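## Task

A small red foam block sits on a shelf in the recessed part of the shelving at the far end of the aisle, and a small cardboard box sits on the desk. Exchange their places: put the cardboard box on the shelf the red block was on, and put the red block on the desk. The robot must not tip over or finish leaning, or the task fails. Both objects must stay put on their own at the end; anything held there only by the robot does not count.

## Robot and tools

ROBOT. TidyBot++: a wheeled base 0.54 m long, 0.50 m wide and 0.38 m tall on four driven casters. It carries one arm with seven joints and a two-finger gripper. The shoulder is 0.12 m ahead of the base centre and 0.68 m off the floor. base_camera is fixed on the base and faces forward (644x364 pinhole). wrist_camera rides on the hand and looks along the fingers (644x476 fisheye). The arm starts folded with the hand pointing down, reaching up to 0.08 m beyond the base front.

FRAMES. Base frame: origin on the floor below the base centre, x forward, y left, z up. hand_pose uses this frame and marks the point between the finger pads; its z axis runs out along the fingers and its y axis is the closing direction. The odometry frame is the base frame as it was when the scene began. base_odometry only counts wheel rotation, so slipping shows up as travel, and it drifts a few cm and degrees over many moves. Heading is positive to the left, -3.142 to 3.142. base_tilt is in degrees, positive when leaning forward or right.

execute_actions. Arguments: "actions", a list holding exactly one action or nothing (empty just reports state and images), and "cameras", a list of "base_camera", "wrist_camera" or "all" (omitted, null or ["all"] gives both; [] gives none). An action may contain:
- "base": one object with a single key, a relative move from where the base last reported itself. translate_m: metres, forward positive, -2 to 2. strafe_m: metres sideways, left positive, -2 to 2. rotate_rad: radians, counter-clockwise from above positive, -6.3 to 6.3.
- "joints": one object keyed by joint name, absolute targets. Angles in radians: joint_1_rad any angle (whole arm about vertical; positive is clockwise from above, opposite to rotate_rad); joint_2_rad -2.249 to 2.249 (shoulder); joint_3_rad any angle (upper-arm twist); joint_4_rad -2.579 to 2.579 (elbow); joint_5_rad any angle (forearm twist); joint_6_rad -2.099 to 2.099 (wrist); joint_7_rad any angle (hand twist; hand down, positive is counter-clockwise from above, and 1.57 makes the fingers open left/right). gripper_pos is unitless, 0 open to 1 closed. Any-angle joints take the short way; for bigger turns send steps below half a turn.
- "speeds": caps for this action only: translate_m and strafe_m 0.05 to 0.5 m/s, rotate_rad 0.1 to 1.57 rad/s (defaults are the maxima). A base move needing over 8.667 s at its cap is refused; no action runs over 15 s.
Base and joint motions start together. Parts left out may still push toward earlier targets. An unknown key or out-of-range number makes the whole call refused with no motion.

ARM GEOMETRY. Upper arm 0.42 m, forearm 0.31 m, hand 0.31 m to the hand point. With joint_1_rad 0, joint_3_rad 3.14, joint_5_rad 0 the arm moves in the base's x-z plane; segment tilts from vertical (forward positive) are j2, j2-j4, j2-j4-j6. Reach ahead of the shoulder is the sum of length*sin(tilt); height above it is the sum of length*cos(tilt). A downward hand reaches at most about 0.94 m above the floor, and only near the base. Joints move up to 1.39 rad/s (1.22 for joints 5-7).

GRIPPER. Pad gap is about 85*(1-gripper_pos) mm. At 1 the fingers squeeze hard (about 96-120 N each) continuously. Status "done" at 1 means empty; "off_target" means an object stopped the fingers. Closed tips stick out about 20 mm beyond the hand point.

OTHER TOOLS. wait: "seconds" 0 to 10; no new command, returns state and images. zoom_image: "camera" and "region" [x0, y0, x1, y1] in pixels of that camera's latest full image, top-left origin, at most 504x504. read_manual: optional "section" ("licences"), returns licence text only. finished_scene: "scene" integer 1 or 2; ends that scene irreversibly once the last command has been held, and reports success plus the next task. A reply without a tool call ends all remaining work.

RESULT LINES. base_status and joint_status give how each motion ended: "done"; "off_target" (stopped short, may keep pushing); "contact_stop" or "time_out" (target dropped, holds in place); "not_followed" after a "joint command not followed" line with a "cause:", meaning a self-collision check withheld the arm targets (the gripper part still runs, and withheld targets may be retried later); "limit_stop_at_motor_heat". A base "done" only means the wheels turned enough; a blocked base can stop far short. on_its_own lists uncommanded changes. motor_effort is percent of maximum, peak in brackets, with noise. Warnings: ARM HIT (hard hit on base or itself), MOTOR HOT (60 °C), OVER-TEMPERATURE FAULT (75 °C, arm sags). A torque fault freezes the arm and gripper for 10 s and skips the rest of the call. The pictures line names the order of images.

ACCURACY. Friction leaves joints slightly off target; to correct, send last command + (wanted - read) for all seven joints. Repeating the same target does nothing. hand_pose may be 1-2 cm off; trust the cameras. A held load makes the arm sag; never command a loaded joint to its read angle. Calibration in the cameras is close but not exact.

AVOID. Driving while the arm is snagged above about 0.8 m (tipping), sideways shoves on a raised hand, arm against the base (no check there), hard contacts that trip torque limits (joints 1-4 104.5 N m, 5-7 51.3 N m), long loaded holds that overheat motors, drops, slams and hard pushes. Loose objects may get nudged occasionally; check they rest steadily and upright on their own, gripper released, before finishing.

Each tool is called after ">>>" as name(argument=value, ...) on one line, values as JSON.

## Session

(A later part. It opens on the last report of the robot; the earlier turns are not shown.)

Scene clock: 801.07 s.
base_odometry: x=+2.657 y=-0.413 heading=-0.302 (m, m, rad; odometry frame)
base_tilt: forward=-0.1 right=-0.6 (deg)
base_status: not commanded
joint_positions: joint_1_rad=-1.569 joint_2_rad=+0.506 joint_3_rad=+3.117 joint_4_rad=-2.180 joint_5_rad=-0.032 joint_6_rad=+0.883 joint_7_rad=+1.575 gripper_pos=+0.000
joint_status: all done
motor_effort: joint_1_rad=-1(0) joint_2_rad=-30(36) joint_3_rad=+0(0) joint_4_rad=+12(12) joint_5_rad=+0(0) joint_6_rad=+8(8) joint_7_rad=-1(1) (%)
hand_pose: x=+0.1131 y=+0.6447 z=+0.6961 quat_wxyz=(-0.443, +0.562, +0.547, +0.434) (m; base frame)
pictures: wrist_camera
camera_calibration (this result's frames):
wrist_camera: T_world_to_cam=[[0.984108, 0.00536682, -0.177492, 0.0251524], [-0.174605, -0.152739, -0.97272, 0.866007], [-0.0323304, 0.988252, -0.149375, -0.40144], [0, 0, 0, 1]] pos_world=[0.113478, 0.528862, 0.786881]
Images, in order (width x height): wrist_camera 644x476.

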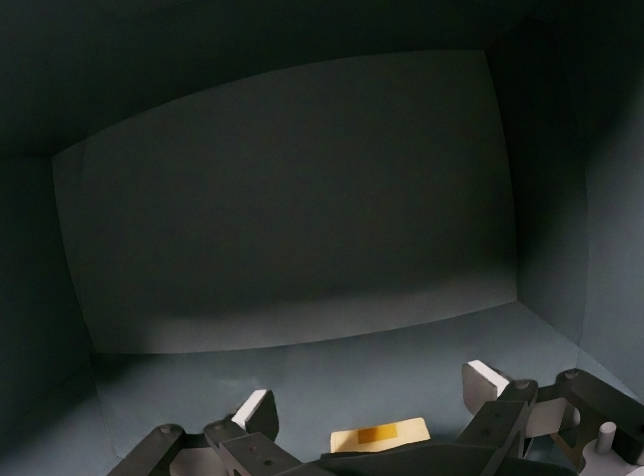

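>>> execute_actions(actions=[{"base": {"translate_m": -0.06}, "joints": {"joint_1_rad": -1.731, "joint_4_rad": -1.975, "joint_6_rad": 0.54}}], cameras=["wrist_camera"])

Scene clock: 811.57 s.
base_odometry: x=+2.599 y=-0.395 heading=-0.302 (m, m, rad; odometry frame)
base_tilt: forward=-0.2 right=-0.5 (deg)
base_status: done
joint_positions: joint_1_rad=-1.727 joint_2_rad=+0.506 joint_3_rad=+3.112 joint_4_rad=-1.984 joint_5_rad=-0.032 joint_6_rad=+0.583 joint_7_rad=+1.575 gripper_pos=+0.000
joint_status: all done
motor_effort: joint_1_rad=-1(3) joint_2_rad=-32(33) joint_3_rad=+0(2) joint_4_rad=+14(14) joint_5_rad=+1(0) joint_6_rad=+8(8) joint_7_rad=-1(0) (%)
hand_pose: x=-0.0011 y=+0.6775 z=+0.6976 quat_wxyz=(-0.448, +0.536, +0.615, +0.366) (m; base frame)
pictures: wrist_camera
camera_calibration (this result's frames):
wrist_camera: T_world_to_cam=[[0.970738, 0.151924, -0.185975, 0.0442768], [-0.138222, -0.279804, -0.950055, 0.92279], [-0.196373, 0.94796, -0.250617, -0.339523], [0, 0, 0, 1]] pos_world=[0.0178958, 0.573328, 0.799845]
Images, in order (width x height): wrist_camera 644x476.

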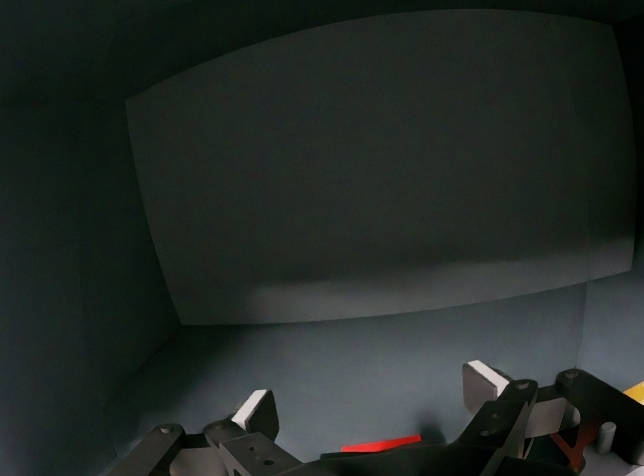

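>>> execute_actions(actions=[{"joints": {"joint_2_rad": 0.668}}], cameras=["wrist_camera"])

Scene clock: 836.03 s.
base_odometry: x=+2.599 y=-0.395 heading=-0.302 (m, m, rad; odometry frame)
base_tilt: forward=-0.2 right=-0.6 (deg)
base_status: not commanded
joint_positions: joint_1_rad=-1.727 joint_2_rad=+0.664 joint_3_rad=+3.112 joint_4_rad=-1.983 joint_5_rad=-0.032 joint_6_rad=+0.581 joint_7_rad=+1.575 gripper_pos=+0.000
joint_status: all done
motor_effort: joint_1_rad=-1(1) joint_2_rad=-35(37) joint_3_rad=+0(0) joint_4_rad=+11(14) joint_5_rad=+0(0) joint_6_rad=+7(8) joint_7_rad=+0(0) (%)
hand_pose: x=-0.0002 y=+0.6715 z=+0.5887 quat_wxyz=(-0.397, +0.565, +0.647, +0.323) (m; base frame)
pictures: wrist_camera
camera_calibration (this result's frames):
wrist_camera: T_world_to_cam=[[0.975311, 0.122799, -0.183548, 0.0421595], [-0.115314, -0.42565, -0.897511, 0.884743], [-0.18834, 0.896517, -0.40098, -0.237893], [0, 0, 0, 1]] pos_world=[0.0160995, 0.584688, 0.706414]
Images, in order (width x height): wrist_camera 644x476.

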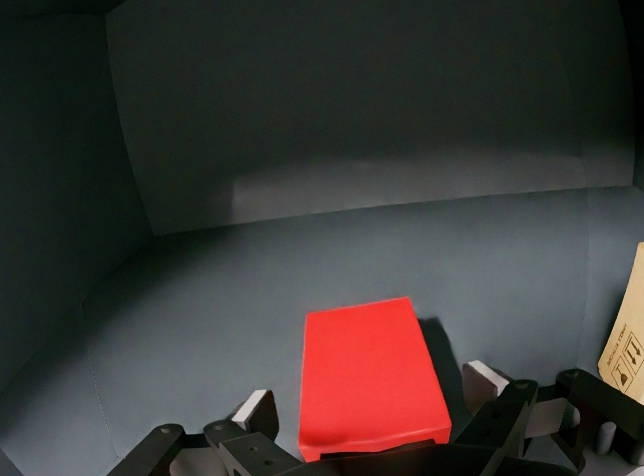

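>>> execute_actions(actions=[{"base": {"strafe_m": 0.018}, "joints": {"joint_2_rad": 0.678}}], cameras=["wrist_camera"])

Scene clock: 850.07 s.
base_odometry: x=+2.604 y=-0.377 heading=-0.302 (m, m, rad; odometry frame)
base_tilt: forward=-0.2 right=-0.5 (deg)
base_status: done
joint_positions: joint_1_rad=-1.727 joint_2_rad=+0.665 joint_3_rad=+3.112 joint_4_rad=-1.980 joint_5_rad=-0.032 joint_6_rad=+0.581 joint_7_rad=+1.575 gripper_pos=+0.000
joint_status: all done
motor_effort: joint_1_rad=-1(3) joint_2_rad=-34(36) joint_3_rad=+0(1) joint_4_rad=+11(13) joint_5_rad=-1(0) joint_6_rad=+7(8) joint_7_rad=+0(1) (%)
hand_pose: x=-0.0004 y=+0.6727 z=+0.5894 quat_wxyz=(-0.398, +0.565, +0.647, +0.324) (m; base frame)
pictures: wrist_camera
camera_calibration (this result's frames):
wrist_camera: T_world_to_cam=[[0.97525, 0.123105, -0.183664, 0.0421904], [-0.115691, -0.423766, -0.898353, 0.885191], [-0.188422, 0.897367, -0.399036, -0.240474], [0, 0, 0, 1]] pos_world=[0.0159517, 0.585713, 0.707006]
Images, in order (width x height): wrist_camera 644x476.

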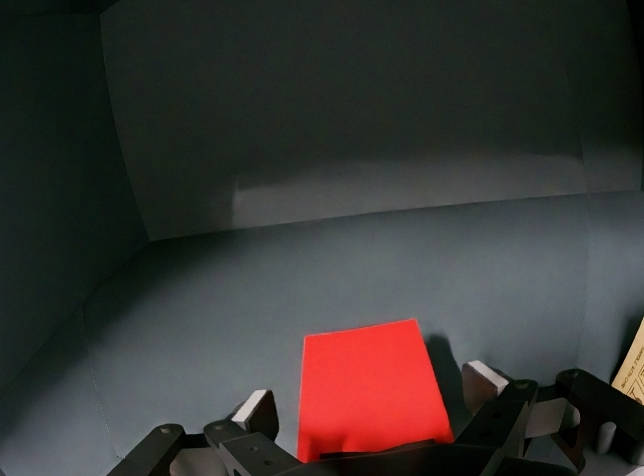

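>>> execute_actions(actions=[{"joints": {"joint_2_rad": 0.689, "gripper_pos": 1.0}}], cameras=["wrist_camera"])

Scene clock: 856.50 s.
base_odometry: x=+2.604 y=-0.377 heading=-0.302 (m, m, rad; odometry frame)
base_tilt: forward=-0.2 right=-0.6 (deg)
base_status: not commanded
joint_positions: joint_1_rad=-1.727 joint_2_rad=+0.671 joint_3_rad=+3.112 joint_4_rad=-1.976 joint_5_rad=-0.032 joint_6_rad=+0.581 joint_7_rad=+1.575 gripper_pos=+0.375
joint_status: gripper_pos off_target (ended at +0.375, target +1.000); the others done
motor_effort: joint_1_rad=-1(1) joint_2_rad=-33(35) joint_3_rad=+0(0) joint_4_rad=+10(12) joint_5_rad=+1(1) joint_6_rad=+6(8) joint_7_rad=-1(1) (%)
hand_pose: x=-0.0005 y=+0.6737 z=+0.5869 quat_wxyz=(-0.397, +0.565, +0.647, +0.323) (m; base frame)
pictures: wrist_camera
camera_calibration (this result's frames):
wrist_camera: T_world_to_cam=[[0.975312, 0.122606, -0.183671, 0.0420949], [-0.115456, -0.425893, -0.897377, 0.884127], [-0.188248, 0.896428, -0.401223, -0.240468], [0, 0, 0, 1]] pos_world=[0.0157543, 0.586945, 0.704645]
Images, in order (width x height): wrist_camera 644x476.

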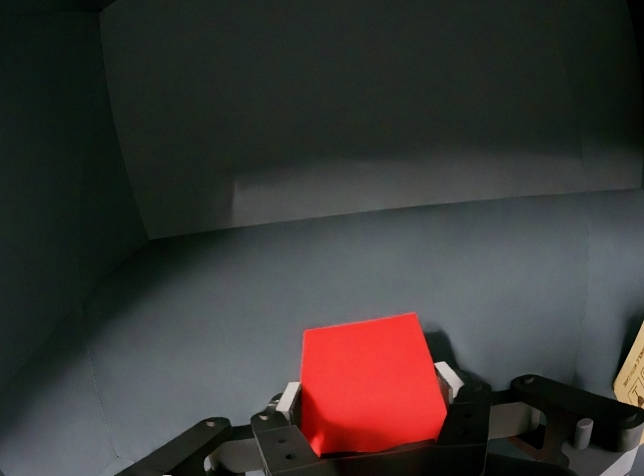

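>>> execute_actions(actions=[{"base": {"strafe_m": -0.32}, "joints": {"joint_1_rad": -2.5, "joint_2_rad": -0.3, "joint_4_rad": -2.5}}])

Scene clock: 919.00 s.
base_odometry: x=+2.509 y=-0.683 heading=-0.302 (m, m, rad; odometry frame)
base_tilt: forward=-0.2 right=-0.5 (deg)
base_status: done
joint_positions: joint_1_rad=-2.477 joint_2_rad=-0.280 joint_3_rad=+3.112 joint_4_rad=-2.489 joint_5_rad=-0.032 joint_6_rad=+0.580 joint_7_rad=+1.575 gripper_pos=+0.375
joint_status: all done
motor_effort: joint_1_rad=-1(2) joint_2_rad=-9(38) joint_3_rad=+1(1) joint_4_rad=+18(18) joint_5_rad=+0(1) joint_6_rad=+9(9) joint_7_rad=-1(0) (%)
hand_pose: x=-0.2386 y=+0.2673 z=+0.8807 quat_wxyz=(-0.651, +0.238, +0.687, +0.216) (m; base frame)
pictures: base_camera, wrist_camera
camera_calibration (this result's frames):
wrist_camera: T_world_to_cam=[[0.568262, 0.806249, -0.164439, 0.0812474], [-0.114754, -0.120237, -0.98609, 0.94384], [-0.814807, 0.579228, 0.0241942, -0.242502], [0, 0, 0, 1]] pos_world=[-0.135453, 0.188443, 0.949939]
Images, in order (width x height): base_camera 644x364, wrist_camera 644x476.

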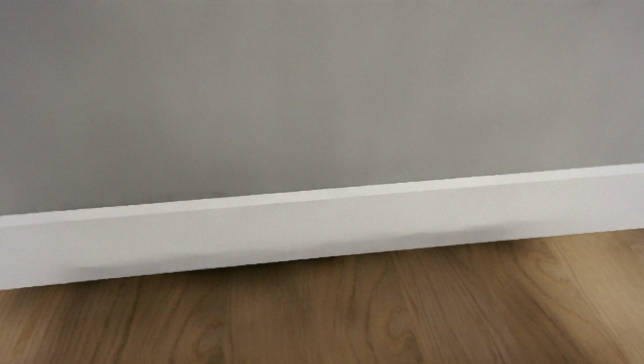

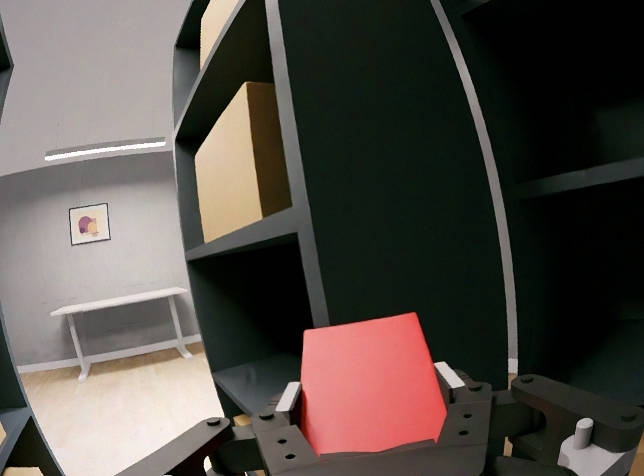

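>>> execute_actions(actions=[{"base": {"translate_m": -2.0}, "joints": {"joint_1_rad": -3.15, "joint_6_rad": 0.0}}])

Scene clock: 942.40 s.
base_odometry: x=+0.599 y=-0.089 heading=-0.302 (m, m, rad; odometry frame)
base_tilt: forward=-0.2 right=-0.5 (deg)
base_status: done
joint_positions: joint_1_rad=-3.128 joint_2_rad=-0.283 joint_3_rad=+3.113 joint_4_rad=-2.492 joint_5_rad=-0.032 joint_6_rad=+0.041 joint_7_rad=+1.575 gripper_pos=+0.375
joint_status: all done
motor_effort: joint_1_rad=-1(2) joint_2_rad=-7(9) joint_3_rad=+1(1) joint_4_rad=+17(18) joint_5_rad=-1(1) joint_6_rad=+7(9) joint_7_rad=-1(1) (%)
hand_pose: x=-0.2731 y=-0.0069 z=+0.7237 quat_wxyz=(-0.468, +0.004, +0.884, -0.006) (m; base frame)
pictures: base_camera, wrist_camera
camera_calibration (this result's frames):
wrist_camera: T_world_to_cam=[[0.0449822, 0.985328, -0.164639, 0.154623], [0.491304, -0.165318, -0.855155, 0.822552], [-0.869826, -0.0424211, -0.491532, 0.245943], [0, 0, 0, 1]] pos_world=[-0.197151, -0.00593857, 0.849756]
Images, in order (width x height): base_camera 644x364, wrist_camera 644x476.

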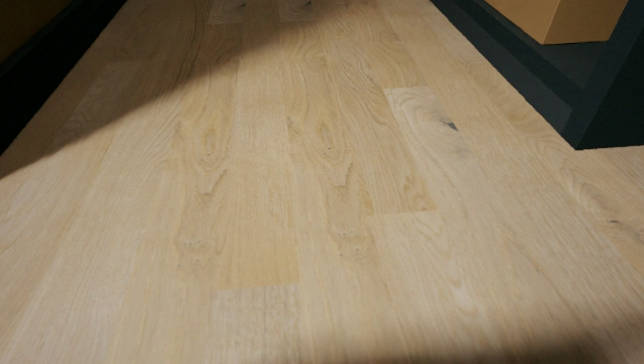

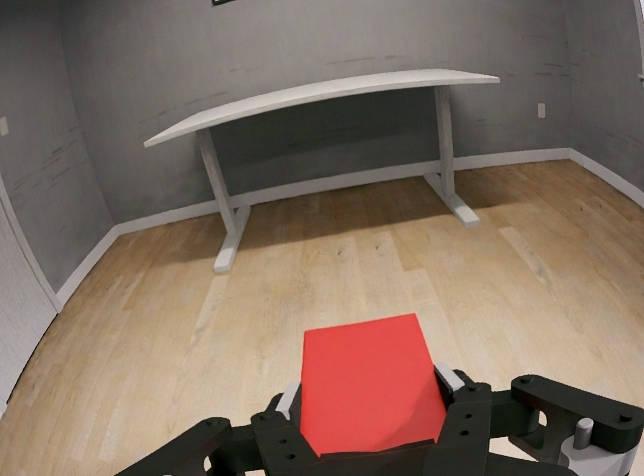

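>>> execute_actions(actions=[{"base": {"translate_m": -1.15}, "joints": {"joint_2_rad": 0.15, "joint_4_rad": -1.84}}], cameras=["wrist_camera"])

Scene clock: 957.30 s.
base_odometry: x=-0.499 y=+0.252 heading=-0.301 (m, m, rad; odometry frame)
base_tilt: forward=-0.2 right=-0.5 (deg)
base_status: done
joint_positions: joint_1_rad=-3.128 joint_2_rad=+0.140 joint_3_rad=+3.113 joint_4_rad=-1.851 joint_5_rad=-0.032 joint_6_rad=+0.038 joint_7_rad=+1.575 gripper_pos=+0.375
joint_status: all done
motor_effort: joint_1_rad=+0(1) joint_2_rad=-25(27) joint_3_rad=+1(1) joint_4_rad=+19(19) joint_5_rad=+0(1) joint_6_rad=+8(9) joint_7_rad=-1(1) (%)
hand_pose: x=-0.5150 y=-0.0099 z=+0.8543 quat_wxyz=(-0.560, +0.007, +0.828, -0.013) (m; base frame)
pictures: wrist_camera
camera_calibration (this result's frames):
wrist_camera: T_world_to_cam=[[0.00595367, 0.982681, -0.185211, 0.187423], [0.298522, -0.178515, -0.937559, 1.02356], [-0.954384, -0.0497075, -0.294415, -0.112392], [0, 0, 0, 1]] pos_world=[-0.413937, -0.00704225, 0.961273]
Images, in order (width x height): wrist_camera 644x476.

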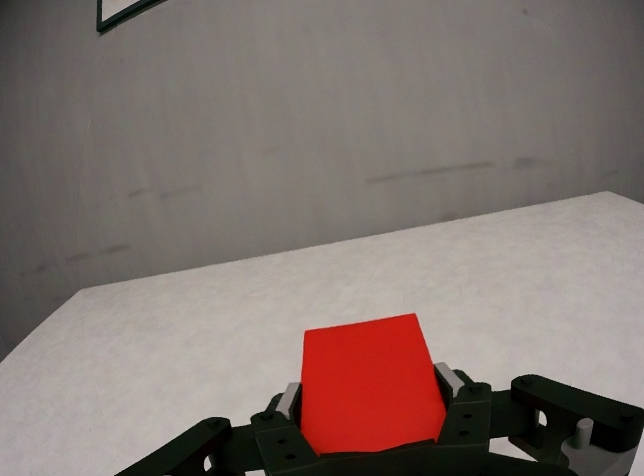

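>>> execute_actions(actions=[{"joints": {"joint_2_rad": 0.252}}], cameras=["wrist_camera"])

Scene clock: 965.53 s.
base_odometry: x=-0.499 y=+0.252 heading=-0.301 (m, m, rad; odometry frame)
base_tilt: forward=-0.2 right=-0.4 (deg)
base_status: not commanded
joint_positions: joint_1_rad=-3.128 joint_2_rad=+0.247 joint_3_rad=+3.113 joint_4_rad=-1.850 joint_5_rad=-0.032 joint_6_rad=+0.038 joint_7_rad=+1.575 gripper_pos=+0.375
joint_status: all done
motor_effort: joint_1_rad=-1(0) joint_2_rad=-28(31) joint_3_rad=+0(0) joint_4_rad=+18(19) joint_5_rad=+0(0) joint_6_rad=+8(9) joint_7_rad=-1(1) (%)
hand_pose: x=-0.5302 y=-0.0097 z=+0.7861 quat_wxyz=(-0.515, +0.008, +0.857, -0.013) (m; base frame)
pictures: wrist_camera
camera_calibration (this result's frames):
wrist_camera: T_world_to_cam=[[0.0256173, 0.982411, -0.184968, 0.184915], [0.396122, -0.179858, -0.90041, 0.986697], [-0.91784, -0.0502038, -0.393762, -0.0494795], [0, 0, 0, 1]] pos_world=[-0.441004, -0.00668097, 0.903152]
Images, in order (width x height): wrist_camera 644x476.

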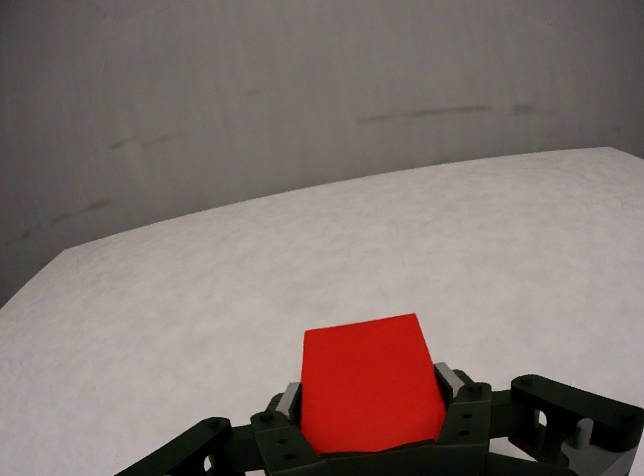

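>>> execute_actions(actions=[{"joints": {"joint_2_rad": 0.28}}], cameras=["wrist_camera"])

Scene clock: 968.40 s.
base_odometry: x=-0.499 y=+0.252 heading=-0.301 (m, m, rad; odometry frame)
base_tilt: forward=-0.2 right=-0.5 (deg)
base_status: not commanded
joint_positions: joint_1_rad=-3.128 joint_2_rad=+0.264 joint_3_rad=+3.113 joint_4_rad=-1.849 joint_5_rad=-0.032 joint_6_rad=+0.038 joint_7_rad=+1.575 gripper_pos=+0.375
joint_status: all done
motor_effort: joint_1_rad=+0(1) joint_2_rad=-28(29) joint_3_rad=+0(0) joint_4_rad=+17(18) joint_5_rad=+0(1) joint_6_rad=+8(8) joint_7_rad=+0(1) (%)
hand_pose: x=-0.5324 y=-0.0097 z=+0.7757 quat_wxyz=(-0.508, +0.008, +0.861, -0.014) (m; base frame)
pictures: wrist_camera
camera_calibration (this result's frames):
wrist_camera: T_world_to_cam=[[0.0285239, 0.982363, -0.184795, 0.184448], [0.41017, -0.180092, -0.894051, 0.980799], [-0.911563, -0.0502956, -0.408073, -0.0411394], [0, 0, 0, 1]] pos_world=[-0.445057, -0.00662982, 0.894182]
Images, in order (width x height): wrist_camera 644x476.

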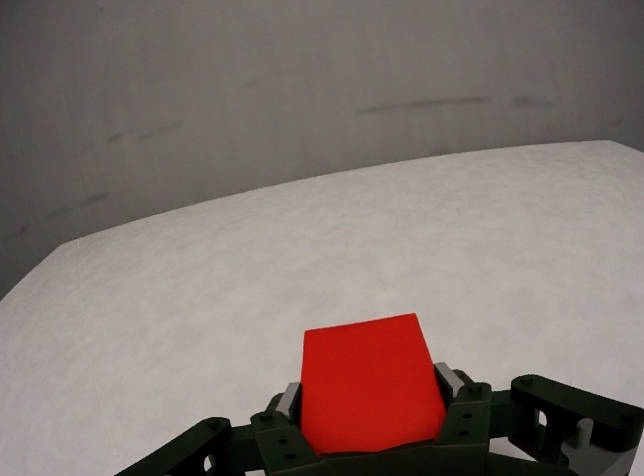

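>>> execute_actions(actions=[{"joints": {"joint_2_rad": 0.3}}], cameras=["wrist_camera"])

Scene clock: 978.37 s.
base_odometry: x=-0.499 y=+0.252 heading=-0.301 (m, m, rad; odometry frame)
base_tilt: forward=-0.2 right=-0.5 (deg)
base_status: not commanded
joint_positions: joint_1_rad=-3.128 joint_2_rad=+0.268 joint_3_rad=+3.113 joint_4_rad=-1.845 joint_5_rad=-0.032 joint_6_rad=+0.038 joint_7_rad=+1.575 gripper_pos=+0.375
joint_status: all done
motor_effort: joint_1_rad=-1(1) joint_2_rad=-25(28) joint_3_rad=+0(0) joint_4_rad=+16(17) joint_5_rad=+0(0) joint_6_rad=+6(8) joint_7_rad=-1(1) (%)
hand_pose: x=-0.5339 y=-0.0097 z=+0.7749 quat_wxyz=(-0.508, +0.008, +0.861, -0.014) (m; base frame)
pictures: wrist_camera
camera_calibration (this result's frames):
wrist_camera: T_world_to_cam=[[0.0286457, 0.98235, -0.184847, 0.184444], [0.410729, -0.180158, -0.893781, 0.980795], [-0.911307, -0.0503191, -0.40864, -0.0422949], [0, 0, 0, 1]] pos_world=[-0.446668, -0.00661815, 0.893427]
Images, in order (width x height): wrist_camera 644x476.

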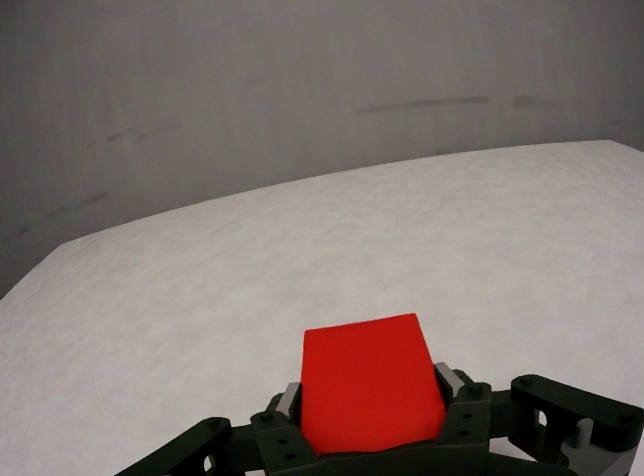

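Contact confirmed. Release.

>>> execute_actions(actions=[{"joints": {"joint_2_rad": 0.262, "gripper_pos": 0.0}}], cameras=["wrist_camera"])

>>> execute_actions(actions=[{"joints": {"joint_2_rad": 0.0, "joint_6_rad": -0.2}}], cameras=["wrist_camera"])

Scene clock: 986.13 s.
base_odometry: x=-0.499 y=+0.252 heading=-0.301 (m, m, rad; odometry frame)
base_tilt: forward=-0.1 right=-0.5 (deg)
base_status: not commanded
joint_positions: joint_1_rad=-3.128 joint_2_rad=+0.267 joint_3_rad=+3.113 joint_4_rad=-1.845 joint_5_rad=-0.032 joint_6_rad=+0.038 joint_7_rad=+1.575 gripper_pos=+0.000
joint_status: all done
motor_effort: joint_1_rad=-1(1) joint_2_rad=-28(29) joint_3_rad=+0(0) joint_4_rad=+17(17) joint_5_rad=+0(0) joint_6_rad=+8(8) joint_7_rad=+0(1) (%)
hand_pose: x=-0.5338 y=-0.0097 z=+0.7759 quat_wxyz=(-0.509, +0.008, +0.861, -0.014) (m; base frame)
pictures: wrist_camera
camera_calibration (this result's frames):
wrist_camera: T_world_to_cam=[[0.0283612, 0.982354, -0.184871, 0.184494], [0.409352, -0.18014, -0.894416, 0.981392], [-0.911936, -0.0503105, -0.407238, -0.0431764], [0, 0, 0, 1]] pos_world=[-0.446342, -0.00662246, 0.894298]
Images, in order (width x height): wrist_camera 644x476.

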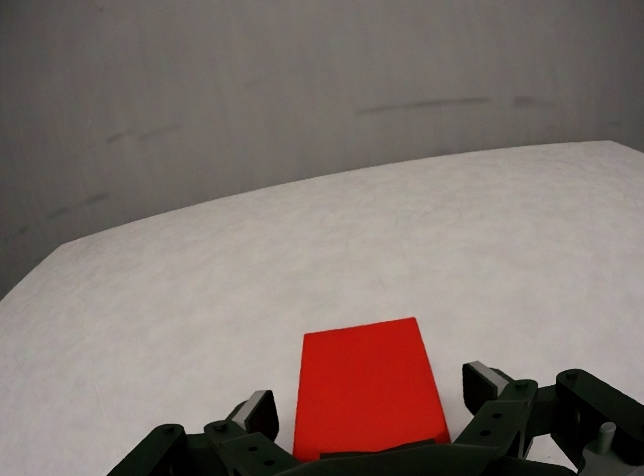

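Scene clock: 987.43 s.
base_odometry: x=-0.499 y=+0.252 heading=-0.301 (m, m, rad; odometry frame)
base_tilt: forward=-0.2 right=-0.5 (deg)
base_status: not commanded
joint_positions: joint_1_rad=-3.128 joint_2_rad=+0.005 joint_3_rad=+3.113 joint_4_rad=-1.845 joint_5_rad=-0.032 joint_6_rad=-0.155 joint_7_rad=+1.575 gripper_pos=+0.000
joint_status: all done
motor_effort: joint_1_rad=-1(1) joint_2_rad=-21(29) joint_3_rad=+1(0) joint_4_rad=+19(20) joint_5_rad=+1(0) joint_6_rad=+8(8) joint_7_rad=+0(0) (%)
hand_pose: x=-0.4673 y=-0.0119 z=+0.8848 quat_wxyz=(-0.538, +0.004, +0.843, -0.014) (m; base frame)
pictures: wrist_camera
camera_calibration (this result's frames):
wrist_camera: T_world_to_cam=[[0.00951246, 0.983206, -0.182249, 0.193814], [0.348406, -0.174095, -0.921034, 1.0463], [-0.937295, -0.0547352, -0.344211, -0.00606603], [0, 0, 0, 1]] pos_world=[-0.372068, -0.00873513, 0.996917]
Images, in order (width x height): wrist_camera 644x476.

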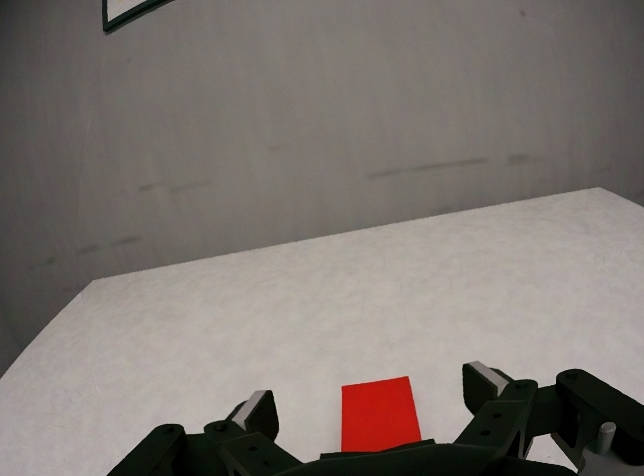

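>>> finished_scene(scene=1)

The scene is finished: the task was done.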